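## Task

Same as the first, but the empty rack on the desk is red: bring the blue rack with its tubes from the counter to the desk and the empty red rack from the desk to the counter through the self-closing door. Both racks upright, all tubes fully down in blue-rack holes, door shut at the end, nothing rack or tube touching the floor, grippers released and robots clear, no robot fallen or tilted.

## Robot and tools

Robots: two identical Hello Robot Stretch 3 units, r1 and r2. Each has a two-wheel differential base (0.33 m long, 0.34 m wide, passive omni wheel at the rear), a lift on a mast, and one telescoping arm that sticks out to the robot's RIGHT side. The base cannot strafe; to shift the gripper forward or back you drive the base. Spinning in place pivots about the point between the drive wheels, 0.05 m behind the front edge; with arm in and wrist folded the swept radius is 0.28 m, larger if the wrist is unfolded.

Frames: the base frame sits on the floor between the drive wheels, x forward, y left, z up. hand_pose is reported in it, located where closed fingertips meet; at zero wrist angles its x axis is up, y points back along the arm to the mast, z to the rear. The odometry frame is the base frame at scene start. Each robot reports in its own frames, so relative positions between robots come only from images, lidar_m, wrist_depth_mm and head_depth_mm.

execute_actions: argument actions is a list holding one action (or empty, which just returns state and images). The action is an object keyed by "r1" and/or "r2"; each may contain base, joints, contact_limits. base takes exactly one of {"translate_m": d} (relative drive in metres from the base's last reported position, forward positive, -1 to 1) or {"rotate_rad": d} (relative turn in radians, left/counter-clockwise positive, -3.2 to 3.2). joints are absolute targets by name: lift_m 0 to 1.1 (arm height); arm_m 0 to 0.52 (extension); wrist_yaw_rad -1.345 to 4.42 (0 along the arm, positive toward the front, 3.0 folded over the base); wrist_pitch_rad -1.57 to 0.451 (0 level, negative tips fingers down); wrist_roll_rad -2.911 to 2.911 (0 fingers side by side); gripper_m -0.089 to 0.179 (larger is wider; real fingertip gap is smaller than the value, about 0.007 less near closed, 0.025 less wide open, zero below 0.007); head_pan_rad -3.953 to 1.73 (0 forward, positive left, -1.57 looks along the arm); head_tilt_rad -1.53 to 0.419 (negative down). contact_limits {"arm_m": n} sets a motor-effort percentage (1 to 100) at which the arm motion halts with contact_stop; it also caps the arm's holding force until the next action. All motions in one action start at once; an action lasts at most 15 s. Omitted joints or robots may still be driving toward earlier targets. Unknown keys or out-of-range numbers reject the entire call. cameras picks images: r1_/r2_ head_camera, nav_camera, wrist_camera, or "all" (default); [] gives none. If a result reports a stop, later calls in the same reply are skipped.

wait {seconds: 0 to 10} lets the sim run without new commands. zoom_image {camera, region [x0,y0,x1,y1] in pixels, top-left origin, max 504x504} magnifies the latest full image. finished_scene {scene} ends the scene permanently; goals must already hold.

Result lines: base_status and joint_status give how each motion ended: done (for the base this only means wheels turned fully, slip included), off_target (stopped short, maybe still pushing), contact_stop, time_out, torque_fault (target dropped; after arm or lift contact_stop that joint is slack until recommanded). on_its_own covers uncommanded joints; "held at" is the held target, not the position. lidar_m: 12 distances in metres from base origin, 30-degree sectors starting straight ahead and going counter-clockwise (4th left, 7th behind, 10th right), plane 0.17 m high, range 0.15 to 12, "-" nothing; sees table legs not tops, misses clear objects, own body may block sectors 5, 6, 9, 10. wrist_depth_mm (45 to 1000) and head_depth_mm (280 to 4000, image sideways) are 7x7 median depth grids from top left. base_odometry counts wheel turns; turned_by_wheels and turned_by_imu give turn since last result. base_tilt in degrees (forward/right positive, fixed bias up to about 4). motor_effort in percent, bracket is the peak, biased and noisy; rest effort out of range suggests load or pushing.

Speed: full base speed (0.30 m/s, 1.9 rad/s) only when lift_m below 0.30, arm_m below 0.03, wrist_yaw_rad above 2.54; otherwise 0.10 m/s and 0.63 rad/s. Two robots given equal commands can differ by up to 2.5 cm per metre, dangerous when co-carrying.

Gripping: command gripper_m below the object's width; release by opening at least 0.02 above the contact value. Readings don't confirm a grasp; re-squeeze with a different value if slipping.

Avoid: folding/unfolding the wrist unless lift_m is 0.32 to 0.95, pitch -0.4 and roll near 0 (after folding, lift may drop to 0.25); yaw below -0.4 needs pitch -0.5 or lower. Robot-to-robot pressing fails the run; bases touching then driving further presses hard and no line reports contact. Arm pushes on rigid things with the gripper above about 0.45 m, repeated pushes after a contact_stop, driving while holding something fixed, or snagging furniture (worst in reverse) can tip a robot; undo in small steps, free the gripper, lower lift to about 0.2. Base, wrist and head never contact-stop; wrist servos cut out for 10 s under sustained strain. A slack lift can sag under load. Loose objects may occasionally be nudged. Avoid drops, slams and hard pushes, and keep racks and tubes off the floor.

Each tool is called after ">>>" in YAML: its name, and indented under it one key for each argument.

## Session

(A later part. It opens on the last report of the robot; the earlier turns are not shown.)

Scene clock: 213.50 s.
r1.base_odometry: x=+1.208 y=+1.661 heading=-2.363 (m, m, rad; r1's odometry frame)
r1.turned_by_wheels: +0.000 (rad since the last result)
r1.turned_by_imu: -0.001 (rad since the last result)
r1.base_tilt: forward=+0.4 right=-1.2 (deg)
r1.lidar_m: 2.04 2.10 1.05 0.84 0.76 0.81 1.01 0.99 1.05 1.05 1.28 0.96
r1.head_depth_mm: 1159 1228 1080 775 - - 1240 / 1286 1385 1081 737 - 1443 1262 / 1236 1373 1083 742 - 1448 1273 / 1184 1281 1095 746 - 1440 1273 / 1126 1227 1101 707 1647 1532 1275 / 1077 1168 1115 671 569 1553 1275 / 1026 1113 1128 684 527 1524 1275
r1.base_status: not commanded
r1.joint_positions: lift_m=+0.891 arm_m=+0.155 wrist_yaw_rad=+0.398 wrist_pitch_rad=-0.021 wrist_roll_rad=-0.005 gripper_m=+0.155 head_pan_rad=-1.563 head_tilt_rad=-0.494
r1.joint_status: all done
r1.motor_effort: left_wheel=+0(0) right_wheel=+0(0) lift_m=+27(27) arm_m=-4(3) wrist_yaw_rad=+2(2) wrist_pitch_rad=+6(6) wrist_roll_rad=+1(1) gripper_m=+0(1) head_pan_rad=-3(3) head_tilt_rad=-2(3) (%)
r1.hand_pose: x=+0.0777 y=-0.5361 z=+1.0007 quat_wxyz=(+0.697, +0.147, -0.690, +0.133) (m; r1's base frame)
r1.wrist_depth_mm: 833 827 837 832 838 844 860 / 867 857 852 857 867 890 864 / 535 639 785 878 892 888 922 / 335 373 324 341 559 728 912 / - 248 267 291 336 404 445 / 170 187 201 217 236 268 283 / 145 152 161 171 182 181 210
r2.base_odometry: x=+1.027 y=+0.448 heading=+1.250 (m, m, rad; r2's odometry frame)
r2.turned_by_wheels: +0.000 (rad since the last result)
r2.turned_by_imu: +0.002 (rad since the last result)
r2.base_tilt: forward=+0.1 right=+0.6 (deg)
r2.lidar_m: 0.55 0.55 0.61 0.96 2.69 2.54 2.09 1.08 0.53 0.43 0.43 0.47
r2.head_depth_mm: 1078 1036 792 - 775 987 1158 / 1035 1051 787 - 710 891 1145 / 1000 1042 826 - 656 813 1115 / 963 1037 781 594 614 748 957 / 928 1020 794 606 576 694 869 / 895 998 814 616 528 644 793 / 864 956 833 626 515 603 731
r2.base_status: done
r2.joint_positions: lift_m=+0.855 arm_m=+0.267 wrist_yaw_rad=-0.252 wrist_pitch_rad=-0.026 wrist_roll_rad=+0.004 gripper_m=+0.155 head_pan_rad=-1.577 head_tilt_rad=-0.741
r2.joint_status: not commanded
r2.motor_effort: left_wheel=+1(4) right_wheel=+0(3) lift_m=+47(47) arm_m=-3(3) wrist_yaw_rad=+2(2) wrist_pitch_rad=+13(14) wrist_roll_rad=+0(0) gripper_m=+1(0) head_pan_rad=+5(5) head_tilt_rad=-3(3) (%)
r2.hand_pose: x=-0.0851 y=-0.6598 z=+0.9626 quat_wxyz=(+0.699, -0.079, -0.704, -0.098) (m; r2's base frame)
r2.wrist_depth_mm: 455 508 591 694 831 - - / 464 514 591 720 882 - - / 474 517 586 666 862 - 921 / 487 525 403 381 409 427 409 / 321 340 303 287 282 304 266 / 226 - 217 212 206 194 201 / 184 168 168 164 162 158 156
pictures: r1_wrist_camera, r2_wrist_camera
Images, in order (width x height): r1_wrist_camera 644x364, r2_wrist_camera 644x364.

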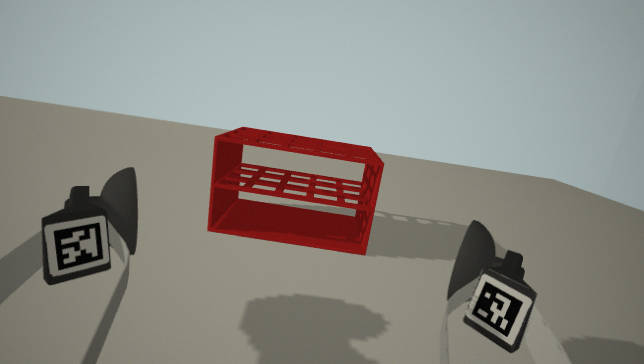

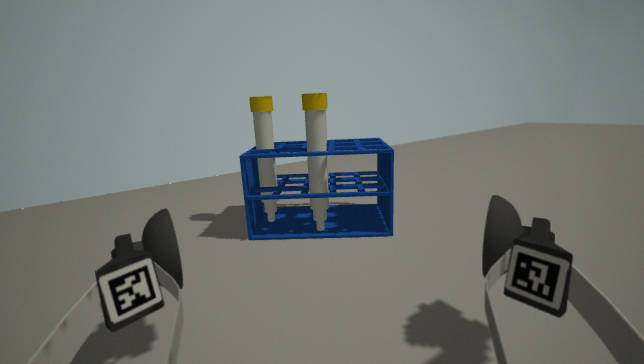

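>>> execute_actions:
  actions:
    - {"r1": {"base": {"translate_m": 0.049}, "joints": {"wrist_yaw_rad": 0.32, "arm_m": 0.202}}, "r2": {"base": {"translate_m": -0.013}, "joints": {"arm_m": 0.357}}}
  cameras: ["r1_wrist_camera", "r2_wrist_camera"]

Scene clock: 224.93 s.
r1.base_odometry: x=+1.173 y=+1.627 heading=-2.363 (m, m, rad; r1's odometry frame)
r1.turned_by_wheels: +0.000 (rad since the last result)
r1.turned_by_imu: -0.001 (rad since the last result)
r1.base_tilt: forward=+0.4 right=-1.2 (deg)
r1.lidar_m: 2.01 2.15 1.03 0.86 0.78 0.83 1.05 1.04 1.06 1.12 1.26 0.92
r1.head_depth_mm: 1215 1285 1071 754 - 1441 1255 / 1293 1402 1082 780 - 1443 1263 / 1235 1338 1090 785 - 1526 1270 / 1157 1266 1094 786 - 1531 1274 / 1106 1203 1111 669 1114 1527 1273 / 1063 1148 1113 662 548 1551 1275 / 1010 1094 1119 716 527 1502 1282
r1.base_status: done
r1.joint_positions: lift_m=+0.891 arm_m=+0.202 wrist_yaw_rad=+0.321 wrist_pitch_rad=-0.021 wrist_roll_rad=-0.005 gripper_m=+0.155 head_pan_rad=-1.563 head_tilt_rad=-0.494
r1.joint_status: all done
r1.motor_effort: left_wheel=+0(3) right_wheel=+0(6) lift_m=+27(27) arm_m=+4(6) wrist_yaw_rad=-1(2) wrist_pitch_rad=+6(5) wrist_roll_rad=+0(1) gripper_m=+0(1) head_pan_rad=-3(3) head_tilt_rad=-3(2) (%)
r1.hand_pose: x=+0.0593 y=-0.5892 z=+1.0007 quat_wxyz=(+0.701, +0.120, -0.695, +0.106) (m; r1's base frame)
r1.wrist_depth_mm: 731 752 780 773 802 832 841 / 778 780 795 830 828 855 867 / 524 653 837 843 855 873 894 / 329 368 244 280 523 747 886 / - 248 241 253 311 409 446 / 169 186 202 212 228 268 282 / 145 151 160 170 182 180 209
r2.base_odometry: x=+1.022 y=+0.435 heading=+1.250 (m, m, rad; r2's odometry frame)
r2.turned_by_wheels: +0.000 (rad since the last result)
r2.turned_by_imu: +0.001 (rad since the last result)
r2.base_tilt: forward=+0.1 right=+0.6 (deg)
r2.lidar_m: 0.57 0.56 0.62 0.98 2.69 2.53 2.08 1.09 0.54 0.44 0.43 0.47
r2.head_depth_mm: 1086 1036 795 - 788 999 1155 / 1044 1061 - 596 715 903 1141 / 1004 1070 - 572 666 824 1118 / 970 1050 764 597 624 756 970 / 931 1020 796 608 585 701 881 / 895 1001 817 616 531 652 806 / 869 962 834 626 517 611 742
r2.base_status: done
r2.joint_positions: lift_m=+0.855 arm_m=+0.357 wrist_yaw_rad=-0.251 wrist_pitch_rad=-0.026 wrist_roll_rad=+0.004 gripper_m=+0.155 head_pan_rad=-1.577 head_tilt_rad=-0.741
r2.joint_status: all done
r2.motor_effort: left_wheel=+1(2) right_wheel=+0(2) lift_m=+47(46) arm_m=+5(7) wrist_yaw_rad=+2(1) wrist_pitch_rad=+14(13) wrist_roll_rad=+0(0) gripper_m=+0(0) head_pan_rad=+4(4) head_tilt_rad=-4(4) (%)
r2.hand_pose: x=-0.0850 y=-0.7491 z=+0.9626 quat_wxyz=(+0.699, -0.079, -0.704, -0.098) (m; r2's base frame)
r2.wrist_depth_mm: 395 443 508 606 737 958 - / 408 451 519 616 766 - - / 408 468 513 602 767 955 909 / 416 471 401 220 242 437 412 / 320 339 229 225 214 299 268 / 226 - 209 204 200 192 201 / 182 167 168 165 162 158 156
pictures: r1_wrist_camera, r2_wrist_camera
Images, in order (width x height): r1_wrist_camera 644x364, r2_wrist_camera 644x364.

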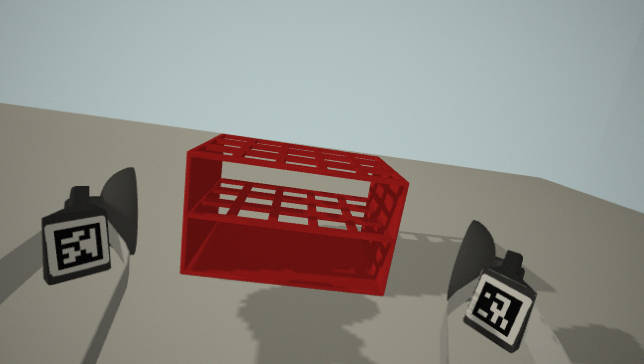

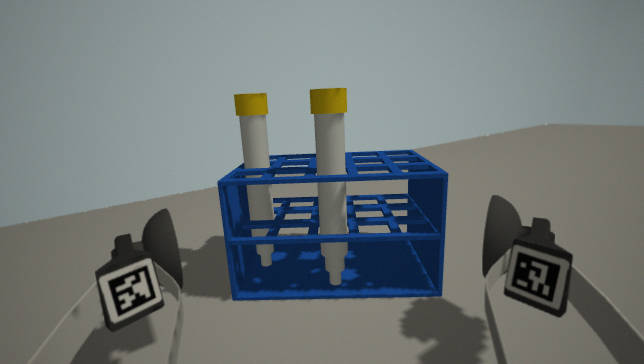

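>>> execute_actions:
  actions:
    - {"r1": {"base": {"translate_m": 0.016}, "joints": {"arm_m": 0.249}}, "r2": {"base": {"translate_m": -0.012}, "joints": {"arm_m": 0.405}}}
  cameras: ["r1_wrist_camera", "r2_wrist_camera"]

Scene clock: 229.13 s.
r1.base_odometry: x=+1.162 y=+1.615 heading=-2.363 (m, m, rad; r1's odometry frame)
r1.turned_by_wheels: +0.000 (rad since the last result)
r1.turned_by_imu: -0.001 (rad since the last result)
r1.base_tilt: forward=+0.4 right=-1.3 (deg)
r1.lidar_m: 2.00 2.18 1.03 0.87 0.79 0.84 1.06 1.05 1.07 1.27 1.25 0.90
r1.head_depth_mm: 1230 1305 1075 736 - 1432 1253 / 1283 1412 1079 782 1358 1449 1268 / 1220 1332 1096 - 1751 1528 1269 / 1163 1264 1097 - 1732 1530 1279 / 1101 1195 1105 664 567 1541 1264 / 1052 1135 1103 662 546 1542 1267 / 1002 1082 1117 719 528 1495 1280
r1.base_status: done
r1.joint_positions: lift_m=+0.891 arm_m=+0.249 wrist_yaw_rad=+0.321 wrist_pitch_rad=-0.021 wrist_roll_rad=-0.005 gripper_m=+0.155 head_pan_rad=-1.563 head_tilt_rad=-0.494
r1.joint_status: all done
r1.motor_effort: left_wheel=+0(2) right_wheel=+0(5) lift_m=+27(27) arm_m=+3(2) wrist_yaw_rad=-1(1) wrist_pitch_rad=+6(5) wrist_roll_rad=+0(0) gripper_m=+0(0) head_pan_rad=-2(3) head_tilt_rad=-3(2) (%)
r1.hand_pose: x=+0.0592 y=-0.6362 z=+1.0007 quat_wxyz=(+0.701, +0.120, -0.695, +0.106) (m; r1's base frame)
r1.wrist_depth_mm: 691 700 725 744 765 784 815 / 701 732 762 776 789 800 826 / 524 637 751 797 819 834 865 / 331 181 193 199 540 734 884 / - 170 200 219 207 410 434 / 168 176 189 197 201 267 279 / 145 151 159 166 176 180 209
r2.base_odometry: x=+1.019 y=+0.424 heading=+1.250 (m, m, rad; r2's odometry frame)
r2.turned_by_wheels: +0.000 (rad since the last result)
r2.turned_by_imu: +0.001 (rad since the last result)
r2.base_tilt: forward=+0.1 right=+0.6 (deg)
r2.lidar_m: 0.58 0.57 0.64 1.00 2.68 2.51 2.07 1.10 0.54 0.44 0.44 0.48
r2.head_depth_mm: 1083 1038 796 - 799 1010 1154 / 1045 1087 - 602 724 911 1144 / 1003 1078 - 587 675 833 1117 / 969 1047 773 597 630 768 980 / 939 1022 797 606 590 709 889 / 906 1002 814 616 538 660 813 / 874 962 839 626 521 618 749
r2.base_status: done
r2.joint_positions: lift_m=+0.855 arm_m=+0.405 wrist_yaw_rad=-0.251 wrist_pitch_rad=-0.026 wrist_roll_rad=+0.004 gripper_m=+0.155 head_pan_rad=-1.577 head_tilt_rad=-0.741
r2.joint_status: all done
r2.motor_effort: left_wheel=+1(2) right_wheel=+0(3) lift_m=+47(47) arm_m=+4(4) wrist_yaw_rad=+1(2) wrist_pitch_rad=+13(14) wrist_roll_rad=+0(0) gripper_m=+0(0) head_pan_rad=+5(5) head_tilt_rad=-3(4) (%)
r2.hand_pose: x=-0.0850 y=-0.7971 z=+0.9626 quat_wxyz=(+0.699, -0.079, -0.704, -0.098) (m; r2's base frame)
r2.wrist_depth_mm: 364 408 468 553 688 885 - / 372 415 485 550 705 941 - / 376 430 480 546 731 875 912 / 387 440 181 145 177 431 409 / 320 341 164 164 189 144 266 / 228 - 162 148 181 154 201 / 182 167 160 158 157 152 156
pictures: r1_wrist_camera, r2_wrist_camera
Images, in order (width x height): r1_wrist_camera 644x364, r2_wrist_camera 644x364.

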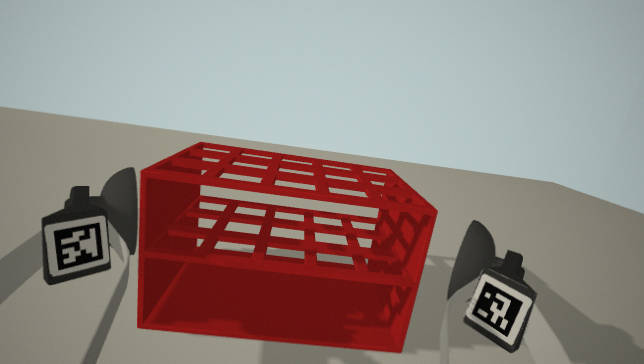

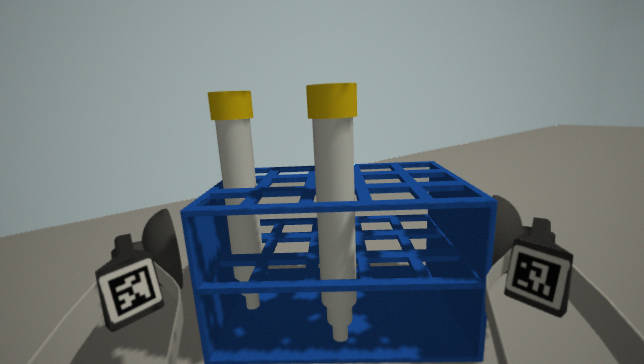

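>>> execute_actions:
  actions:
    - {"r1": {"base": {"translate_m": 0.008}, "joints": {"arm_m": 0.262}}, "r2": {"joints": {"gripper_m": 0.14}}}
  cameras: []

>>> execute_actions:
  actions:
    - {"r1": {"joints": {"gripper_m": 0.14}}, "r2": {"joints": {"gripper_m": 0.128}}}
  cameras: ["r1_wrist_camera", "r2_wrist_camera"]

Scene clock: 234.97 s.
r1.base_odometry: x=+1.156 y=+1.610 heading=-2.363 (m, m, rad; r1's odometry frame)
r1.turned_by_wheels: +0.000 (rad since the last result)
r1.turned_by_imu: -0.001 (rad since the last result)
r1.base_tilt: forward=+0.4 right=-1.1 (deg)
r1.lidar_m: 1.99 2.19 1.02 0.87 0.80 0.84 1.08 1.06 1.07 1.27 1.25 0.90
r1.head_depth_mm: 1232 1310 1072 736 - 1436 1254 / 1285 1403 1089 825 1363 1443 1263 / 1219 1327 1090 - 1799 1531 1264 / 1150 1258 1098 - 1746 1537 1266 / 1102 1188 1107 670 567 1539 1280 / 1046 1128 1107 659 527 1546 1276 / 998 1078 1121 717 527 1498 1284
r1.base_status: done
r1.joint_positions: lift_m=+0.891 arm_m=+0.262 wrist_yaw_rad=+0.321 wrist_pitch_rad=-0.021 wrist_roll_rad=-0.005 gripper_m=+0.155 head_pan_rad=-1.563 head_tilt_rad=-0.494
r1.joint_status: all done
r1.motor_effort: left_wheel=-1(3) right_wheel=+0(6) lift_m=+27(27) arm_m=+3(10) wrist_yaw_rad=+0(1) wrist_pitch_rad=+6(6) wrist_roll_rad=+1(1) gripper_m=+0(0) head_pan_rad=-3(3) head_tilt_rad=-2(3) (%)
r1.hand_pose: x=+0.0592 y=-0.6492 z=+1.0007 quat_wxyz=(+0.701, +0.120, -0.695, +0.106) (m; r1's base frame)
r1.wrist_depth_mm: 674 685 707 712 750 747 773 / 709 729 729 760 778 792 823 / 529 640 747 768 817 818 839 / 335 162 163 181 544 724 866 / - 156 186 217 172 406 441 / 169 169 180 190 164 266 281 / 145 145 155 165 170 180 209
r2.base_odometry: x=+1.019 y=+0.424 heading=+1.250 (m, m, rad; r2's odometry frame)
r2.turned_by_wheels: +0.000 (rad since the last result)
r2.turned_by_imu: +0.001 (rad since the last result)
r2.base_tilt: forward=+0.1 right=+0.6 (deg)
r2.lidar_m: 0.58 0.57 0.64 1.00 2.69 2.51 2.06 1.10 0.54 0.44 0.44 0.48
r2.head_depth_mm: 1081 1033 796 - 797 1011 1155 / 1044 1087 - 601 727 912 1145 / 1004 1078 - 587 675 835 1115 / 969 1050 779 596 629 767 981 / 934 1023 798 606 591 710 890 / 902 999 817 617 537 660 812 / 872 962 834 627 520 616 750
r2.base_status: not commanded
r2.joint_positions: lift_m=+0.855 arm_m=+0.405 wrist_yaw_rad=-0.251 wrist_pitch_rad=-0.026 wrist_roll_rad=+0.004 gripper_m=+0.140 head_pan_rad=-1.577 head_tilt_rad=-0.741
r2.joint_status: all done
r2.motor_effort: left_wheel=+1(1) right_wheel=+1(1) lift_m=+47(47) arm_m=+5(5) wrist_yaw_rad=+2(2) wrist_pitch_rad=+14(14) wrist_roll_rad=+0(0) gripper_m=-3(62) head_pan_rad=+4(3) head_tilt_rad=-4(3) (%)
r2.hand_pose: x=-0.0850 y=-0.7971 z=+0.9626 quat_wxyz=(+0.699, -0.079, -0.704, -0.098) (m; r2's base frame)
r2.wrist_depth_mm: 365 408 473 566 682 857 - / 372 420 475 560 709 919 - / 382 426 460 551 731 912 904 / 389 435 173 138 178 433 415 / 321 327 170 189 185 144 267 / 226 - 164 150 181 163 197 / 182 170 162 158 158 157 156
pictures: none
No camera images: the call's "cameras" was empty. Leave "cameras" out to get every camera's image.

Scene clock: 235.60 s.
r1.base_odometry: x=+1.156 y=+1.610 heading=-2.363 (m, m, rad; r1's odometry frame)
r1.turned_by_wheels: +0.000 (rad since the last result)
r1.turned_by_imu: +0.000 (rad since the last result)
r1.base_tilt: forward=+0.4 right=-1.2 (deg)
r1.lidar_m: 1.99 2.19 1.02 0.87 0.80 0.84 1.07 1.06 1.07 1.27 1.25 0.90
r1.head_depth_mm: 1238 1318 1073 737 - 1435 1267 / 1280 1408 1082 827 1351 1448 1260 / 1212 1336 1089 - 1790 1531 1267 / 1149 1268 1094 - 1749 1526 1273 / 1101 1190 1105 667 566 1535 1272 / 1052 1134 1116 660 528 1549 1275 / 1006 1082 1127 717 528 1490 1277
r1.base_status: not commanded
r1.joint_positions: lift_m=+0.891 arm_m=+0.262 wrist_yaw_rad=+0.321 wrist_pitch_rad=-0.021 wrist_roll_rad=-0.005 gripper_m=+0.140 head_pan_rad=-1.563 head_tilt_rad=-0.494
r1.joint_status: all done
r1.motor_effort: left_wheel=-1(0) right_wheel=+0(0) lift_m=+27(27) arm_m=+4(4) wrist_yaw_rad=-1(1) wrist_pitch_rad=+5(6) wrist_roll_rad=+0(1) gripper_m=-3(63) head_pan_rad=-3(4) head_tilt_rad=-2(3) (%)
r1.hand_pose: x=+0.0592 y=-0.6492 z=+1.0007 quat_wxyz=(+0.701, +0.120, -0.695, +0.106) (m; r1's base frame)
r1.wrist_depth_mm: 682 717 698 719 748 754 757 / 696 733 722 756 763 780 819 / 532 644 762 782 789 813 857 / 325 160 174 181 547 722 843 / - 154 186 214 167 404 439 / 170 167 180 190 160 272 282 / 145 146 157 165 171 182 209
r2.base_odometry: x=+1.019 y=+0.424 heading=+1.250 (m, m, rad; r2's odometry frame)
r2.turned_by_wheels: +0.000 (rad since the last result)
r2.turned_by_imu: +0.000 (rad since the last result)
r2.base_tilt: forward=+0.1 right=+0.6 (deg)
r2.lidar_m: 0.58 0.57 0.64 1.00 2.69 2.51 2.07 1.10 0.54 0.44 0.44 0.48
r2.head_depth_mm: 1090 1040 794 - 799 1012 1155 / 1046 1082 - 603 725 912 1143 / 1002 1079 - 587 674 830 1111 / 969 1052 776 597 629 765 980 / 937 1022 797 605 591 707 892 / 903 1002 816 616 539 660 812 / 871 968 831 628 519 619 749
r2.base_status: not commanded
r2.joint_positions: lift_m=+0.855 arm_m=+0.405 wrist_yaw_rad=-0.251 wrist_pitch_rad=-0.026 wrist_roll_rad=+0.004 gripper_m=+0.128 head_pan_rad=-1.577 head_tilt_rad=-0.741
r2.joint_status: all done
r2.motor_effort: left_wheel=+1(1) right_wheel=+1(0) lift_m=+47(47) arm_m=+4(4) wrist_yaw_rad=+1(1) wrist_pitch_rad=+14(14) wrist_roll_rad=+0(0) gripper_m=-8(60) head_pan_rad=+5(4) head_tilt_rad=-3(4) (%)
r2.hand_pose: x=-0.0850 y=-0.7971 z=+0.9626 quat_wxyz=(+0.699, -0.079, -0.704, -0.098) (m; r2's base frame)
r2.wrist_depth_mm: 360 409 462 546 673 882 - / 369 416 478 554 715 936 - / 381 431 462 547 727 903 882 / 390 440 164 138 178 430 409 / 322 317 168 179 187 144 267 / 225 - 164 149 182 147 197 / 182 170 161 156 157 157 157
pictures: r1_wrist_camera, r2_wrist_camera
Images, in order (width x height): r1_wrist_camera 644x364, r2_wrist_camera 644x364.

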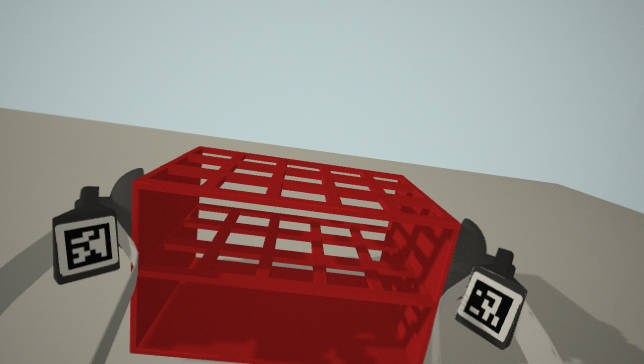

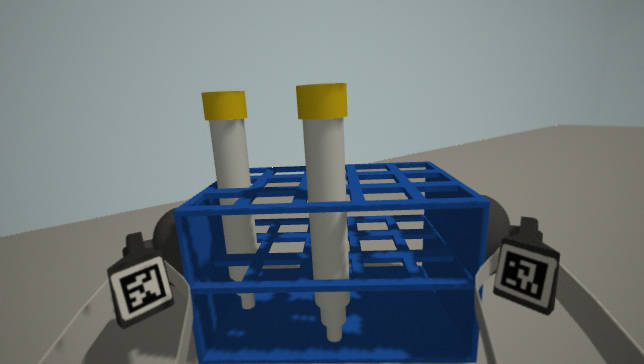

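>>> execute_actions:
  actions:
    - {"r1": {"joints": {"gripper_m": 0.127}}, "r2": {"joints": {"gripper_m": 0.116}}}
  cameras: []

>>> execute_actions:
  actions:
    - {"r1": {"joints": {"gripper_m": 0.114}}, "r2": {"joints": {"gripper_m": 0.106}}}
  cameras: ["r1_wrist_camera", "r2_wrist_camera"]

Scene clock: 239.10 s.
r1.base_odometry: x=+1.156 y=+1.610 heading=-2.363 (m, m, rad; r1's odometry frame)
r1.turned_by_wheels: +0.000 (rad since the last result)
r1.turned_by_imu: -0.001 (rad since the last result)
r1.base_tilt: forward=+0.3 right=-1.3 (deg)
r1.lidar_m: 1.99 2.19 1.02 0.88 0.80 0.84 1.08 1.06 1.07 1.27 1.25 0.90
r1.head_depth_mm: 1232 1314 1079 735 - 1435 1253 / 1283 1410 1082 825 1356 1451 1268 / 1218 1321 1092 - 1796 1515 1274 / 1154 1261 1096 - 1747 1523 1276 / 1101 1193 1105 660 566 1540 1269 / 1045 1142 1113 662 528 1538 1269 / 1013 1078 1123 717 526 1497 1285
r1.base_status: not commanded
r1.joint_positions: lift_m=+0.891 arm_m=+0.262 wrist_yaw_rad=+0.321 wrist_pitch_rad=-0.021 wrist_roll_rad=-0.005 gripper_m=+0.127 head_pan_rad=-1.563 head_tilt_rad=-0.494
r1.joint_status: all done
r1.motor_effort: left_wheel=-1(1) right_wheel=+1(0) lift_m=+27(28) arm_m=+3(3) wrist_yaw_rad=-1(1) wrist_pitch_rad=+6(6) wrist_roll_rad=+1(0) gripper_m=-6(62) head_pan_rad=-3(3) head_tilt_rad=-3(3) (%)
r1.hand_pose: x=+0.0592 y=-0.6492 z=+1.0007 quat_wxyz=(+0.701, +0.120, -0.695, +0.106) (m; r1's base frame)
r1.wrist_depth_mm: 678 695 713 728 745 777 762 / 702 728 719 750 765 799 815 / 532 637 752 800 795 823 845 / 327 163 157 180 542 731 864 / - 154 185 212 163 397 443 / 170 169 181 188 163 269 281 / 145 147 156 165 169 182 207
r2.base_odometry: x=+1.019 y=+0.424 heading=+1.250 (m, m, rad; r2's odometry frame)
r2.turned_by_wheels: +0.000 (rad since the last result)
r2.turned_by_imu: +0.001 (rad since the last result)
r2.base_tilt: forward=+0.1 right=+0.6 (deg)
r2.lidar_m: 0.58 0.57 0.64 1.00 2.69 2.52 2.06 1.10 0.55 0.44 0.44 0.48
r2.head_depth_mm: 1081 1036 792 - 801 1009 1155 / 1043 1088 - 601 724 913 1143 / 1002 1075 - 587 674 835 1118 / 971 1051 778 597 629 765 982 / 934 1022 798 606 590 710 890 / 904 1000 815 617 539 661 813 / 874 965 833 627 520 617 749
r2.base_status: not commanded
r2.joint_positions: lift_m=+0.855 arm_m=+0.405 wrist_yaw_rad=-0.251 wrist_pitch_rad=-0.026 wrist_roll_rad=+0.004 gripper_m=+0.117 head_pan_rad=-1.577 head_tilt_rad=-0.741
r2.joint_status: all done
r2.motor_effort: left_wheel=+1(1) right_wheel=+0(1) lift_m=+47(47) arm_m=+4(5) wrist_yaw_rad=+2(2) wrist_pitch_rad=+14(14) wrist_roll_rad=+0(0) gripper_m=-13(65) head_pan_rad=+4(5) head_tilt_rad=-4(4) (%)
r2.hand_pose: x=-0.0850 y=-0.7971 z=+0.9626 quat_wxyz=(+0.699, -0.079, -0.704, -0.098) (m; r2's base frame)
r2.wrist_depth_mm: 362 410 477 554 686 888 - / 368 420 471 547 715 936 - / 383 430 468 552 725 878 904 / 386 438 163 145 178 429 413 / 322 316 168 144 186 144 266 / 224 - 162 147 182 147 198 / 181 169 159 155 157 153 157
pictures: none
No camera images: the call's "cameras" was empty. Leave "cameras" out to get every camera's image.

Scene clock: 239.70 s.
r1.base_odometry: x=+1.156 y=+1.610 heading=-2.363 (m, m, rad; r1's odometry frame)
r1.turned_by_wheels: +0.000 (rad since the last result)
r1.turned_by_imu: +0.000 (rad since the last result)
r1.base_tilt: forward=+0.5 right=-1.2 (deg)
r1.lidar_m: 1.99 2.18 1.02 0.87 0.80 0.84 1.08 1.06 1.07 1.27 1.25 0.90
r1.head_depth_mm: 1233 1318 1077 735 - 1440 1255 / 1282 1406 1081 823 1351 1444 1265 / 1217 1327 1090 - 1798 1539 1265 / 1154 1256 1101 - 1732 1529 1268 / 1099 1195 1102 661 567 1533 1276 / 1050 1133 1115 665 525 1542 1275 / 1003 1082 1122 718 528 1496 1270
r1.base_status: not commanded
r1.joint_positions: lift_m=+0.891 arm_m=+0.262 wrist_yaw_rad=+0.321 wrist_pitch_rad=-0.021 wrist_roll_rad=-0.005 gripper_m=+0.115 head_pan_rad=-1.563 head_tilt_rad=-0.494
r1.joint_status: all done
r1.motor_effort: left_wheel=+0(0) right_wheel=+0(0) lift_m=+27(27) arm_m=+4(4) wrist_yaw_rad=-1(1) wrist_pitch_rad=+6(6) wrist_roll_rad=+0(0) gripper_m=-12(66) head_pan_rad=-3(3) head_tilt_rad=-3(3) (%)
r1.hand_pose: x=+0.0592 y=-0.6492 z=+1.0007 quat_wxyz=(+0.701, +0.120, -0.695, +0.106) (m; r1's base frame)
r1.wrist_depth_mm: 674 688 710 723 750 764 780 / 695 726 722 752 776 797 806 / 518 640 756 774 798 837 838 / 328 163 158 182 572 730 844 / - 154 189 213 160 396 441 / 170 170 179 185 157 272 281 / 144 146 156 166 169 180 207
r2.base_odometry: x=+1.019 y=+0.424 heading=+1.250 (m, m, rad; r2's odometry frame)
r2.turned_by_wheels: +0.000 (rad since the last result)
r2.turned_by_imu: +0.000 (rad since the last result)
r2.base_tilt: forward=+0.1 right=+0.6 (deg)
r2.lidar_m: 0.58 0.57 0.63 1.00 2.68 2.51 2.07 1.10 0.54 0.44 0.44 0.48
r2.head_depth_mm: 1086 1032 799 - 796 1011 1157 / 1045 1089 - 601 724 915 1147 / 1003 1073 - 587 672 831 1117 / 968 1048 779 595 629 765 982 / 933 1019 796 606 590 709 890 / 901 1005 814 617 537 661 814 / 873 968 831 626 521 619 749
r2.base_status: not commanded
r2.joint_positions: lift_m=+0.855 arm_m=+0.405 wrist_yaw_rad=-0.251 wrist_pitch_rad=-0.026 wrist_roll_rad=+0.004 gripper_m=+0.107 head_pan_rad=-1.577 head_tilt_rad=-0.741
r2.joint_status: all done
r2.motor_effort: left_wheel=+1(1) right_wheel=+0(1) lift_m=+47(47) arm_m=+4(4) wrist_yaw_rad=+1(1) wrist_pitch_rad=+14(14) wrist_roll_rad=+0(0) gripper_m=-17(62) head_pan_rad=+4(4) head_tilt_rad=-2(3) (%)
r2.hand_pose: x=-0.0850 y=-0.7971 z=+0.9626 quat_wxyz=(+0.699, -0.079, -0.704, -0.098) (m; r2's base frame)
r2.wrist_depth_mm: 366 409 466 554 681 898 - / 372 421 477 547 706 946 - / 377 426 460 547 717 857 903 / 393 439 162 139 178 432 415 / 318 312 167 164 185 144 265 / 225 - 162 146 181 145 198 / 182 168 156 154 157 152 157
pictures: r1_wrist_camera, r2_wrist_camera
Images, in order (width x height): r1_wrist_camera 644x364, r2_wrist_camera 644x364.

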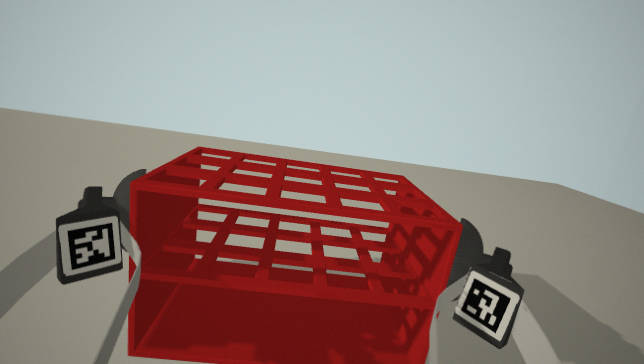

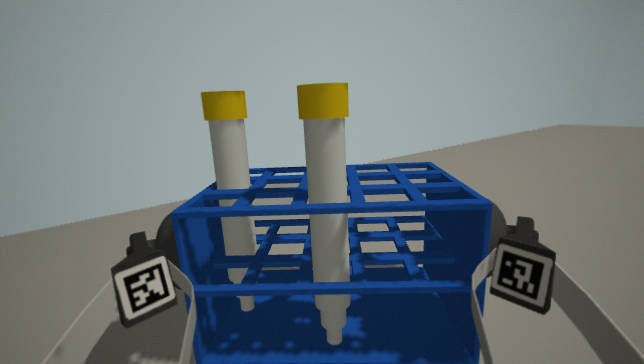

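>>> execute_actions:
  actions:
    - {"r1": {"joints": {"gripper_m": 0.103}}, "r2": {"joints": {"lift_m": 0.885}}}
  cameras: []

>>> execute_actions:
  actions:
    - {"r1": {"joints": {"lift_m": 0.93}}}
  cameras: ["r1_wrist_camera", "r2_wrist_camera"]

Scene clock: 243.30 s.
r1.base_odometry: x=+1.156 y=+1.610 heading=-2.363 (m, m, rad; r1's odometry frame)
r1.turned_by_wheels: +0.000 (rad since the last result)
r1.turned_by_imu: -0.001 (rad since the last result)
r1.base_tilt: forward=+0.4 right=-1.2 (deg)
r1.lidar_m: 2.00 2.19 1.02 0.87 0.80 0.84 1.07 1.06 1.07 1.27 1.25 0.90
r1.head_depth_mm: 1236 1318 1079 736 - 1433 1261 / 1280 1403 1079 822 1351 1435 1276 / 1214 1324 1091 - 1796 1525 1269 / 1153 1255 1101 - 1750 1533 1272 / 1101 1195 1108 660 566 1531 1278 / 1047 1135 1105 665 526 1556 1270 / 1005 1078 1118 718 526 1508 1282
r1.base_status: not commanded
r1.joint_positions: lift_m=+0.891 arm_m=+0.262 wrist_yaw_rad=+0.321 wrist_pitch_rad=-0.021 wrist_roll_rad=-0.005 gripper_m=+0.104 head_pan_rad=-1.563 head_tilt_rad=-0.494
r1.joint_status: all done
r1.motor_effort: left_wheel=+0(0) right_wheel=+1(0) lift_m=+27(27) arm_m=+3(4) wrist_yaw_rad=-1(1) wrist_pitch_rad=+6(6) wrist_roll_rad=+0(0) gripper_m=-17(64) head_pan_rad=-2(3) head_tilt_rad=-2(2) (%)
r1.hand_pose: x=+0.0592 y=-0.6492 z=+1.0007 quat_wxyz=(+0.701, +0.120, -0.695, +0.106) (m; r1's base frame)
r1.wrist_depth_mm: 692 689 706 712 745 780 773 / 699 723 719 735 775 789 800 / 533 638 743 781 815 829 862 / 326 163 171 182 566 749 862 / - 154 186 212 161 399 437 / 169 168 180 187 155 274 281 / 146 146 156 166 169 181 208
r2.base_odometry: x=+1.019 y=+0.424 heading=+1.250 (m, m, rad; r2's odometry frame)
r2.turned_by_wheels: +0.000 (rad since the last result)
r2.turned_by_imu: +0.001 (rad since the last result)
r2.base_tilt: forward=+0.1 right=+0.6 (deg)
r2.lidar_m: 0.58 0.57 0.64 1.00 2.68 2.51 2.06 1.10 0.54 0.44 0.44 0.48
r2.head_depth_mm: 1087 1042 - 659 785 1011 1159 / 1043 1123 687 601 725 912 1145 / 1004 1082 - 589 671 830 1112 / 967 1052 782 595 628 766 981 / 935 1024 796 606 591 708 888 / 902 999 815 616 538 660 811 / 872 968 831 626 519 617 752
r2.base_status: not commanded
r2.joint_positions: lift_m=+0.885 arm_m=+0.405 wrist_yaw_rad=-0.251 wrist_pitch_rad=-0.027 wrist_roll_rad=+0.004 gripper_m=+0.107 head_pan_rad=-1.577 head_tilt_rad=-0.741
r2.joint_status: all done
r2.motor_effort: left_wheel=+1(1) right_wheel=+0(0) lift_m=+48(49) arm_m=+4(4) wrist_yaw_rad=+2(2) wrist_pitch_rad=+14(14) wrist_roll_rad=+0(0) gripper_m=-17(17) head_pan_rad=+5(4) head_tilt_rad=-3(4) (%)
r2.hand_pose: x=-0.0850 y=-0.7971 z=+0.9924 quat_wxyz=(+0.699, -0.079, -0.704, -0.098) (m; r2's base frame)
r2.wrist_depth_mm: 363 409 474 553 680 874 - / 372 423 487 564 702 914 - / 381 431 486 545 744 926 - / 389 447 484 522 560 546 510 / 393 434 169 331 209 144 336 / 282 - 159 144 184 146 246 / 227 211 161 158 164 190 196
pictures: none
No camera images: the call's "cameras" was empty. Leave "cameras" out to get every camera's image.

Scene clock: 244.47 s.
r1.base_odometry: x=+1.156 y=+1.610 heading=-2.363 (m, m, rad; r1's odometry frame)
r1.turned_by_wheels: +0.000 (rad since the last result)
r1.turned_by_imu: +0.000 (rad since the last result)
r1.base_tilt: forward=+0.4 right=-1.2 (deg)
r1.lidar_m: 1.99 2.19 1.02 0.87 0.80 0.84 1.08 1.06 1.07 1.27 1.25 0.90
r1.head_depth_mm: 1234 1308 1078 - - 1530 1253 / 1283 1406 1171 - 1343 1448 1262 / 1211 1338 1179 - 1788 1537 1276 / 1158 1256 1189 - 1739 1530 1270 / 1106 1190 1109 647 566 1535 1277 / 1052 1140 1113 676 526 1550 1276 / 1006 1081 1119 717 527 1492 1272
r1.base_status: not commanded
r1.joint_positions: lift_m=+0.930 arm_m=+0.262 wrist_yaw_rad=+0.321 wrist_pitch_rad=-0.024 wrist_roll_rad=-0.005 gripper_m=+0.104 head_pan_rad=-1.563 head_tilt_rad=-0.494
r1.joint_status: all done
r1.motor_effort: left_wheel=+0(0) right_wheel=+0(0) lift_m=+45(47) arm_m=+3(3) wrist_yaw_rad=-1(1) wrist_pitch_rad=+6(6) wrist_roll_rad=+0(0) gripper_m=-15(17) head_pan_rad=-3(3) head_tilt_rad=-2(3) (%)
r1.hand_pose: x=+0.0592 y=-0.6491 z=+1.0382 quat_wxyz=(+0.701, +0.121, -0.694, +0.105) (m; r1's base frame)
r1.wrist_depth_mm: 685 689 713 727 729 752 769 / 693 723 732 752 763 786 810 / 702 742 773 770 785 841 837 / 424 166 172 195 755 852 865 / - 153 188 214 161 522 570 / 221 172 181 164 157 360 371 / 192 154 156 166 174 238 275
r2.base_odometry: x=+1.019 y=+0.424 heading=+1.250 (m, m, rad; r2's odometry frame)
r2.turned_by_wheels: +0.000 (rad since the last result)
r2.turned_by_imu: +0.000 (rad since the last result)
r2.base_tilt: forward=+0.1 right=+0.6 (deg)
r2.lidar_m: 0.58 0.57 0.63 1.00 2.69 2.51 2.06 1.10 0.55 0.44 0.44 0.48
r2.head_depth_mm: 1084 1041 - 660 784 1015 1155 / 1037 1130 689 601 725 914 1145 / 1003 1077 - 590 674 835 1110 / 968 1055 783 596 629 767 980 / 934 1023 797 606 591 709 888 / 900 996 815 615 538 660 814 / 875 965 832 626 521 617 748
r2.base_status: not commanded
r2.joint_positions: lift_m=+0.885 arm_m=+0.405 wrist_yaw_rad=-0.251 wrist_pitch_rad=-0.027 wrist_roll_rad=+0.004 gripper_m=+0.107 head_pan_rad=-1.577 head_tilt_rad=-0.741
r2.joint_status: not commanded
r2.motor_effort: left_wheel=+1(1) right_wheel=+0(0) lift_m=+48(48) arm_m=+5(4) wrist_yaw_rad=+2(1) wrist_pitch_rad=+14(14) wrist_roll_rad=+0(0) gripper_m=-17(17) head_pan_rad=+4(5) head_tilt_rad=-4(4) (%)
r2.hand_pose: x=-0.0850 y=-0.7971 z=+0.9924 quat_wxyz=(+0.699, -0.079, -0.704, -0.098) (m; r2's base frame)
r2.wrist_depth_mm: 360 406 475 559 699 883 - / 368 415 484 568 712 911 - / 383 429 475 548 739 928 - / 383 436 486 522 565 538 522 / 392 427 170 335 207 144 332 / 284 - 158 143 165 146 245 / 225 212 162 158 165 190 196
pictures: r1_wrist_camera, r2_wrist_camera
Images, in order (width x height): r1_wrist_camera 644x364, r2_wrist_camera 644x364.

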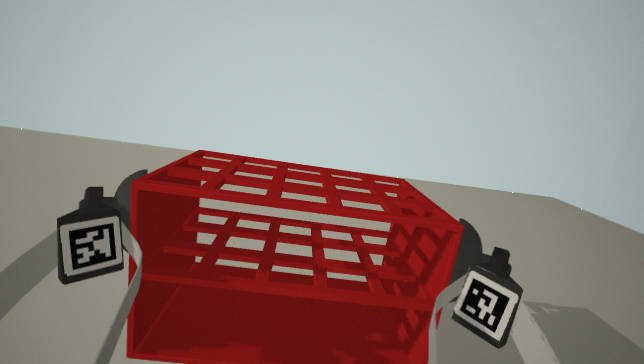

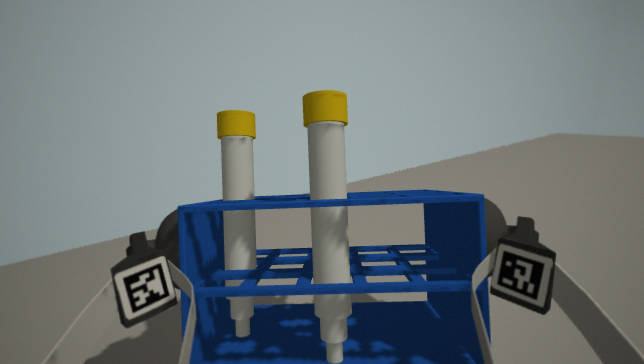

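>>> execute_actions:
  actions:
    - {"r1": {"joints": {"arm_m": 0.0}}, "r2": {"joints": {"lift_m": 0.855}}}
  cameras: ["r2_wrist_camera"]

>>> execute_actions:
  actions:
    - {"r1": {"base": {"rotate_rad": -1.09}, "joints": {"wrist_yaw_rad": 1.57, "head_pan_rad": -3.14, "head_tilt_rad": -0.3}}, "r2": {"joints": {"gripper_m": 0.15}}}
  cameras: ["r1_nav_camera", "r1_head_camera", "r2_wrist_camera"]

Scene clock: 261.00 s.
r1.base_odometry: x=+1.156 y=+1.610 heading=-2.363 (m, m, rad; r1's odometry frame)
r1.turned_by_wheels: +0.000 (rad since the last result)
r1.turned_by_imu: -0.001 (rad since the last result)
r1.base_tilt: forward=+0.4 right=-1.3 (deg)
r1.lidar_m: 2.00 2.19 1.02 0.87 0.80 0.84 1.07 1.06 1.07 1.27 1.25 0.90
r1.head_depth_mm: 1234 1316 1075 733 1600 - - / 1282 1409 1085 705 1323 1465 - / 1213 1327 1089 707 1802 1572 - / 1149 1256 1099 706 442 - - / 1097 1202 1104 709 444 - 1247 / 1049 1139 1113 714 418 1491 1281 / 1001 1080 1114 719 492 1494 1274
r1.base_status: not commanded
r1.joint_positions: lift_m=+0.930 arm_m=+0.000 wrist_yaw_rad=+0.320 wrist_pitch_rad=-0.024 wrist_roll_rad=-0.005 gripper_m=+0.104 head_pan_rad=-1.563 head_tilt_rad=-0.494
r1.joint_status: all done
r1.motor_effort: left_wheel=+0(0) right_wheel=+0(0) lift_m=+45(45) arm_m=-3(4) wrist_yaw_rad=+0(1) wrist_pitch_rad=+7(7) wrist_roll_rad=+0(0) gripper_m=-17(16) head_pan_rad=-3(3) head_tilt_rad=-3(2) (%)
r1.hand_pose: x=+0.0591 y=-0.3880 z=+1.0381 quat_wxyz=(+0.702, +0.121, -0.694, +0.104) (m; r1's base frame)
r1.wrist_depth_mm: 885 920 930 929 962 984 - / 916 947 962 983 - - - / 689 854 998 - - - - / 432 166 173 196 756 939 984 / - 154 187 213 161 544 577 / 222 172 180 165 157 362 372 / - 154 157 166 174 263 283
r2.base_odometry: x=+1.019 y=+0.424 heading=+1.250 (m, m, rad; r2's odometry frame)
r2.turned_by_wheels: +0.000 (rad since the last result)
r2.turned_by_imu: +0.001 (rad since the last result)
r2.base_tilt: forward=+0.1 right=+0.7 (deg)
r2.lidar_m: 0.58 0.57 0.64 1.00 2.68 2.52 2.06 1.10 0.55 0.44 0.44 0.48
r2.head_depth_mm: 1083 1039 795 - 798 1013 1157 / 1048 1098 - 601 725 910 1150 / 1003 1080 - 587 675 832 1115 / 969 1046 777 597 628 767 976 / 937 1023 797 607 592 709 887 / 904 1006 815 616 539 661 811 / 874 969 831 628 519 618 750
r2.base_status: not commanded
r2.joint_positions: lift_m=+0.855 arm_m=+0.405 wrist_yaw_rad=-0.251 wrist_pitch_rad=-0.026 wrist_roll_rad=+0.004 gripper_m=+0.107 head_pan_rad=-1.577 head_tilt_rad=-0.741
r2.joint_status: all done
r2.motor_effort: left_wheel=+1(1) right_wheel=-1(0) lift_m=+32(44) arm_m=+4(5) wrist_yaw_rad=+1(3) wrist_pitch_rad=+13(14) wrist_roll_rad=+0(0) gripper_m=-17(17) head_pan_rad=+5(4) head_tilt_rad=-5(3) (%)
r2.hand_pose: x=-0.0850 y=-0.7971 z=+0.9631 quat_wxyz=(+0.699, -0.079, -0.704, -0.098) (m; r2's base frame)
r2.wrist_depth_mm: 358 406 478 564 678 869 - / 372 419 481 556 725 942 - / 383 431 469 541 733 869 940 / 388 437 163 138 178 431 411 / 320 313 167 142 185 144 266 / 227 - 151 146 180 146 202 / 183 169 157 155 158 153 157
pictures: r2_wrist_camera
Images, in order (width x height): r2_wrist_camera 644x364.

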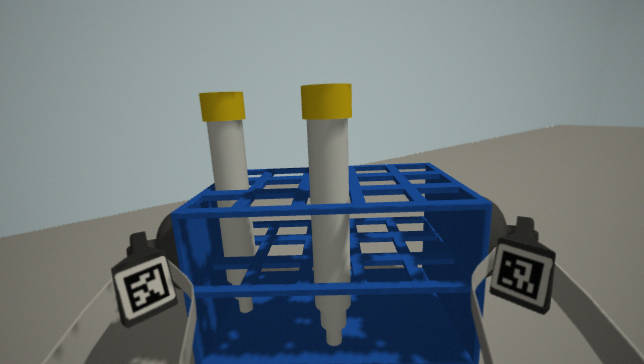

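Scene clock: 263.67 s.
r1.base_odometry: x=+1.156 y=+1.610 heading=+2.830 (m, m, rad; r1's odometry frame)
r1.turned_by_wheels: -1.090 (rad since the last result)
r1.turned_by_imu: -1.081 (rad since the last result)
r1.base_tilt: forward=+0.4 right=-1.3 (deg)
r1.lidar_m: 1.25 0.90 1.88 2.53 1.04 0.88 0.80 0.81 1.08 1.06 1.07 1.09
r1.head_depth_mm: 713 760 805 863 927 - - / 714 757 804 862 928 - - / 714 756 805 863 926 - - / 715 757 805 866 925 991 1085 / 714 759 805 863 927 996 1069 / 716 751 792 824 849 905 976 / 644 678 715 769 838 902 983
r1.base_status: done
r1.joint_positions: lift_m=+0.930 arm_m=+0.000 wrist_yaw_rad=+1.568 wrist_pitch_rad=-0.024 wrist_roll_rad=-0.005 gripper_m=+0.104 head_pan_rad=-3.133 head_tilt_rad=-0.310
r1.joint_status: all done
r1.motor_effort: left_wheel=+2(6) right_wheel=-2(6) lift_m=+45(45) arm_m=-3(4) wrist_yaw_rad=+2(4) wrist_pitch_rad=+7(7) wrist_roll_rad=+0(0) gripper_m=-16(17) head_pan_rad=-3(34) head_tilt_rad=+4(20) (%)
r1.hand_pose: x=+0.2342 y=-0.1461 z=+1.0381 quat_wxyz=(+0.508, +0.504, -0.493, +0.495) (m; r1's base frame)
r1.wrist_depth_mm: - - - - - - - / - - - - - - - / 710 863 - - - - - / 427 167 173 195 759 973 - / 771 154 187 214 160 535 589 / 873 172 181 165 158 377 382 / - 154 156 167 173 - 978
r2.base_odometry: x=+1.019 y=+0.424 heading=+1.250 (m, m, rad; r2's odometry frame)
r2.turned_by_wheels: +0.000 (rad since the last result)
r2.turned_by_imu: +0.000 (rad since the last result)
r2.base_tilt: forward=+0.1 right=+0.6 (deg)
r2.lidar_m: 0.58 0.57 0.64 1.00 2.69 2.52 2.06 1.10 0.55 0.44 0.44 0.48
r2.head_depth_mm: 1085 1035 794 - 796 1014 1151 / 1045 1103 - 601 723 913 1144 / 1004 1079 - 587 675 833 1120 / 969 1043 777 595 629 767 980 / 935 1021 797 606 590 710 892 / 905 1003 815 616 539 660 815 / 871 967 830 628 519 617 748
r2.base_status: not commanded
r2.joint_positions: lift_m=+0.855 arm_m=+0.405 wrist_yaw_rad=-0.251 wrist_pitch_rad=-0.026 wrist_roll_rad=+0.004 gripper_m=+0.150 head_pan_rad=-1.577 head_tilt_rad=-0.741
r2.joint_status: all done
r2.motor_effort: left_wheel=+1(1) right_wheel=+0(0) lift_m=+32(32) arm_m=+5(5) wrist_yaw_rad=+1(2) wrist_pitch_rad=+14(14) wrist_roll_rad=+0(0) gripper_m=+0(78) head_pan_rad=+5(5) head_tilt_rad=-4(3) (%)
r2.hand_pose: x=-0.0850 y=-0.7971 z=+0.9631 quat_wxyz=(+0.699, -0.079, -0.704, -0.098) (m; r2's base frame)
r2.wrist_depth_mm: 364 405 472 563 688 863 - / 370 415 477 558 705 904 - / 378 426 462 546 707 908 923 / 389 436 166 142 181 427 411 / 324 328 170 168 188 144 266 / 227 - 164 150 181 147 206 / 183 170 162 158 157 158 156
pictures: r1_head_camera (sideways: a quarter turn clockwise sets it upright), r1_nav_camera (sideways: a quarter turn counterclockwise sets it upright), r2_wrist_camera
Images, in order (width x height): r1_head_camera 896x504, r1_nav_camera 672x504, r2_wrist_camera 644x364.

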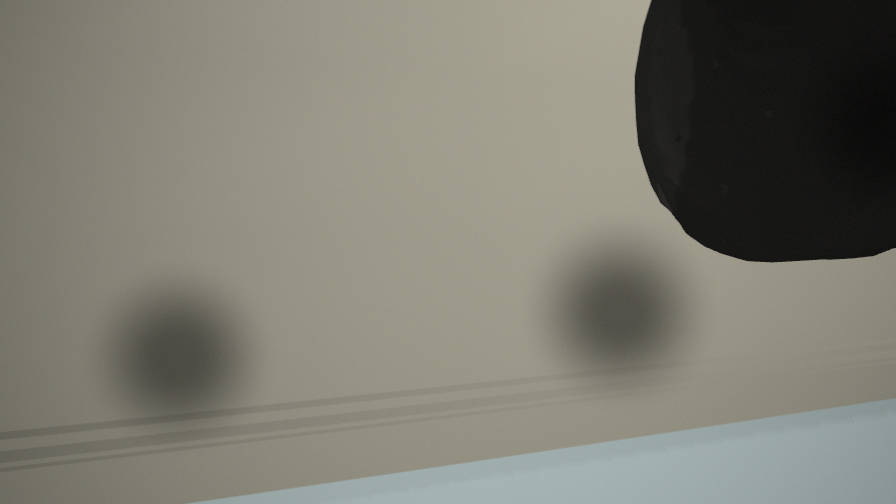

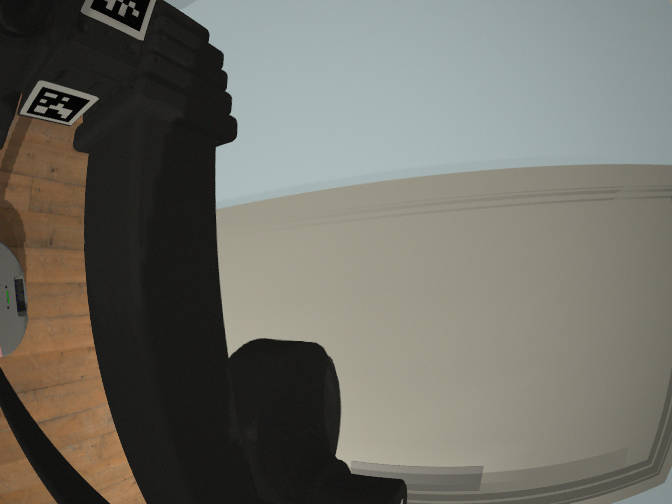

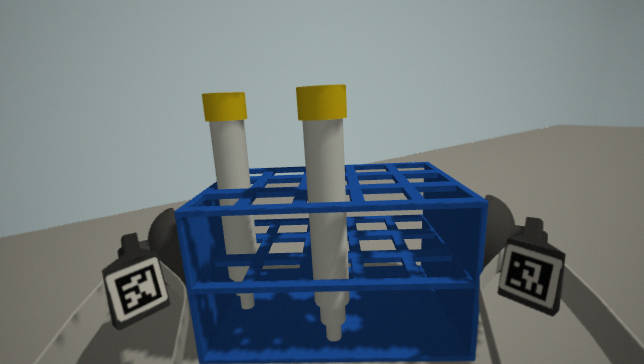

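>>> execute_actions:
  actions:
    - {"r1": {"base": {"rotate_rad": 2.72}, "joints": {"wrist_yaw_rad": -0.3, "head_pan_rad": 0.0, "head_tilt_rad": -0.5}}, "r2": {"base": {"translate_m": 0.007}, "joints": {"arm_m": 0.378, "lift_m": 0.862}}}
  cameras: ["r2_wrist_camera"]

>>> execute_actions:
  actions:
    - {"r1": {"base": {"translate_m": 0.55}}, "r2": {"joints": {"gripper_m": 0.138}}}
  cameras: ["r2_wrist_camera"]

Scene clock: 316.67 s.
r1.base_odometry: x=+1.156 y=+1.610 heading=-0.733 (m, m, rad; r1's odometry frame)
r1.turned_by_wheels: +2.720 (rad since the last result)
r1.turned_by_imu: +2.694 (rad since the last result)
r1.base_tilt: forward=+0.3 right=-1.3 (deg)
r1.lidar_m: 0.87 0.80 0.87 1.06 1.06 1.07 1.26 1.25 0.90 2.20 1.86 1.02
r1.head_depth_mm: 817 880 966 1095 1270 1437 1259 / 824 912 1002 1102 1237 1400 1266 / 793 868 960 1071 1218 1413 1271 / 759 829 910 1009 1141 1307 1271 / 728 788 866 958 1065 1210 1272 / 698 757 825 905 1003 1129 1237 / 670 726 786 861 951 1063 1189
r1.base_status: done
r1.joint_positions: lift_m=+0.930 arm_m=+0.000 wrist_yaw_rad=-0.298 wrist_pitch_rad=-0.024 wrist_roll_rad=-0.005 gripper_m=+0.104 head_pan_rad=-0.007 head_tilt_rad=-0.494
r1.joint_status: all done
r1.motor_effort: left_wheel=-1(4) right_wheel=+2(5) lift_m=+44(45) arm_m=-4(3) wrist_yaw_rad=-1(3) wrist_pitch_rad=+7(7) wrist_roll_rad=+1(0) gripper_m=-16(16) head_pan_rad=+2(34) head_tilt_rad=-3(20) (%)
r1.hand_pose: x=-0.0966 y=-0.3897 z=+1.0381 quat_wxyz=(+0.700, -0.096, -0.698, -0.114) (m; r1's base frame)
r1.wrist_depth_mm: - - - - - - 855 / - - - - - - 899 / - - - - - - 857 / - 166 173 195 - 980 871 / - 153 188 212 160 531 584 / - 171 181 164 157 360 371 / - 155 156 166 173 - 275
r2.base_odometry: x=+1.021 y=+0.430 heading=+1.250 (m, m, rad; r2's odometry frame)
r2.turned_by_wheels: +0.000 (rad since the last result)
r2.turned_by_imu: +0.003 (rad since the last result)
r2.base_tilt: forward=+0.1 right=+0.6 (deg)
r2.lidar_m: 0.57 0.57 0.63 0.99 2.69 2.52 2.07 1.09 0.54 0.44 0.44 0.47
r2.head_depth_mm: 1084 1036 800 - 792 1006 1157 / 1043 1095 - 599 719 907 1150 / 1002 1074 - 583 669 828 1115 / 964 1039 773 596 625 762 973 / 933 1026 798 607 587 703 887 / 901 996 815 618 538 656 808 / 869 964 836 628 520 613 744
r2.base_status: done
r2.joint_positions: lift_m=+0.862 arm_m=+0.378 wrist_yaw_rad=-0.251 wrist_pitch_rad=-0.026 wrist_roll_rad=+0.004 gripper_m=+0.150 head_pan_rad=-1.577 head_tilt_rad=-0.741
r2.joint_status: all done
r2.motor_effort: left_wheel=+1(3) right_wheel=+0(2) lift_m=+47(46) arm_m=-3(3) wrist_yaw_rad=+2(2) wrist_pitch_rad=+14(14) wrist_roll_rad=+0(0) gripper_m=+0(0) head_pan_rad=+4(4) head_tilt_rad=-3(3) (%)
r2.hand_pose: x=-0.0850 y=-0.7708 z=+0.9696 quat_wxyz=(+0.699, -0.079, -0.704, -0.098) (m; r2's base frame)
r2.wrist_depth_mm: 382 427 499 576 721 931 - / 388 431 502 605 735 952 - / 391 445 499 578 757 913 940 / 399 456 198 165 440 460 436 / 342 359 199 193 233 314 283 / 239 - 205 197 198 203 219 / 189 180 177 174 171 168 165
pictures: r2_wrist_camera
Images, in order (width x height): r2_wrist_camera 644x364.

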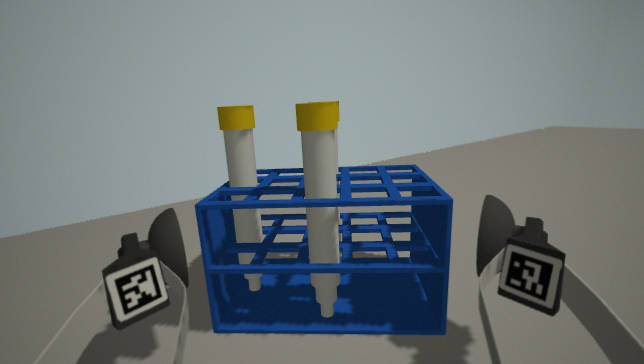

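Scene clock: 323.33 s.
r1.base_odometry: x=+1.565 y=+1.242 heading=-0.734 (m, m, rad; r1's odometry frame)
r1.turned_by_wheels: +0.000 (rad since the last result)
r1.turned_by_imu: -0.002 (rad since the last result)
r1.base_tilt: forward=+0.4 right=-1.2 (deg)
r1.lidar_m: 0.34 0.34 0.38 0.47 1.25 1.38 1.60 1.31 1.97 2.54 0.59 0.42
r1.head_depth_mm: 314 348 388 440 508 601 739 / 299 329 366 410 471 550 660 / 288 313 346 387 438 505 598 / - 298 328 364 409 468 546 / - 288 312 344 384 435 503 / - - 297 327 362 408 465 / - - 288 310 343 383 433
r1.base_status: done
r1.joint_positions: lift_m=+0.930 arm_m=+0.000 wrist_yaw_rad=-0.299 wrist_pitch_rad=-0.024 wrist_roll_rad=-0.005 gripper_m=+0.104 head_pan_rad=-0.007 head_tilt_rad=-0.494
r1.joint_status: not commanded
r1.motor_effort: left_wheel=-2(3) right_wheel=+1(6) lift_m=+45(45) arm_m=-3(3) wrist_yaw_rad=-1(2) wrist_pitch_rad=+7(7) wrist_roll_rad=+0(1) gripper_m=-16(15) head_pan_rad=+3(2) head_tilt_rad=-3(2) (%)
r1.hand_pose: x=-0.0967 y=-0.3897 z=+1.0381 quat_wxyz=(+0.700, -0.096, -0.698, -0.114) (m; r1's base frame)
r1.wrist_depth_mm: - - - - - - - / - - - - - - - / - - - - - - - / - 166 172 196 - - - / - 155 188 213 160 - 750 / - 173 181 164 157 - - / - 154 156 166 173 - -
r2.base_odometry: x=+1.021 y=+0.430 heading=+1.250 (m, m, rad; r2's odometry frame)
r2.turned_by_wheels: +0.000 (rad since the last result)
r2.turned_by_imu: +0.001 (rad since the last result)
r2.base_tilt: forward=+0.1 right=+0.6 (deg)
r2.lidar_m: 0.57 0.57 0.63 0.99 2.68 2.52 2.07 1.10 0.54 0.44 0.43 0.48
r2.head_depth_mm: 1088 1034 799 - 791 1004 1158 / 1041 1093 - 599 723 906 1146 / 998 1078 - 583 670 830 1115 / 967 1046 777 596 625 763 977 / 934 1022 795 607 588 705 884 / 904 1002 812 617 538 656 810 / 874 965 833 626 521 614 745
r2.base_status: not commanded
r2.joint_positions: lift_m=+0.862 arm_m=+0.378 wrist_yaw_rad=-0.251 wrist_pitch_rad=-0.026 wrist_roll_rad=+0.004 gripper_m=+0.138 head_pan_rad=-1.577 head_tilt_rad=-0.741
r2.joint_status: all done
r2.motor_effort: left_wheel=+1(1) right_wheel=+0(1) lift_m=+47(47) arm_m=-4(4) wrist_yaw_rad=+2(2) wrist_pitch_rad=+14(14) wrist_roll_rad=+0(0) gripper_m=+0(57) head_pan_rad=+4(5) head_tilt_rad=-4(4) (%)
r2.hand_pose: x=-0.0850 y=-0.7708 z=+0.9696 quat_wxyz=(+0.699, -0.079, -0.704, -0.098) (m; r2's base frame)
r2.wrist_depth_mm: 379 430 494 579 726 886 - / 386 438 506 599 746 984 - / 400 447 495 573 762 924 970 / 407 459 199 166 436 454 434 / 341 358 199 196 231 316 286 / 239 - 202 197 198 - 209 / 189 179 178 173 171 169 166
pictures: r2_wrist_camera
Images, in order (width x height): r2_wrist_camera 644x364.

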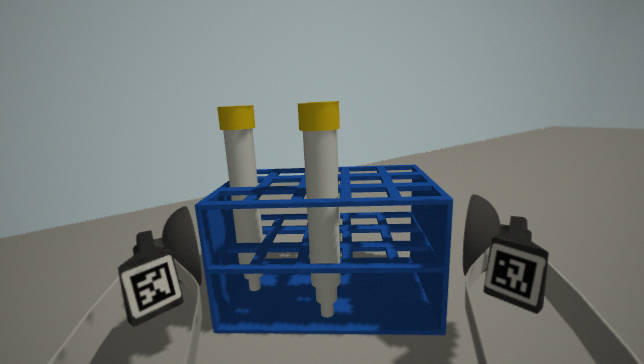

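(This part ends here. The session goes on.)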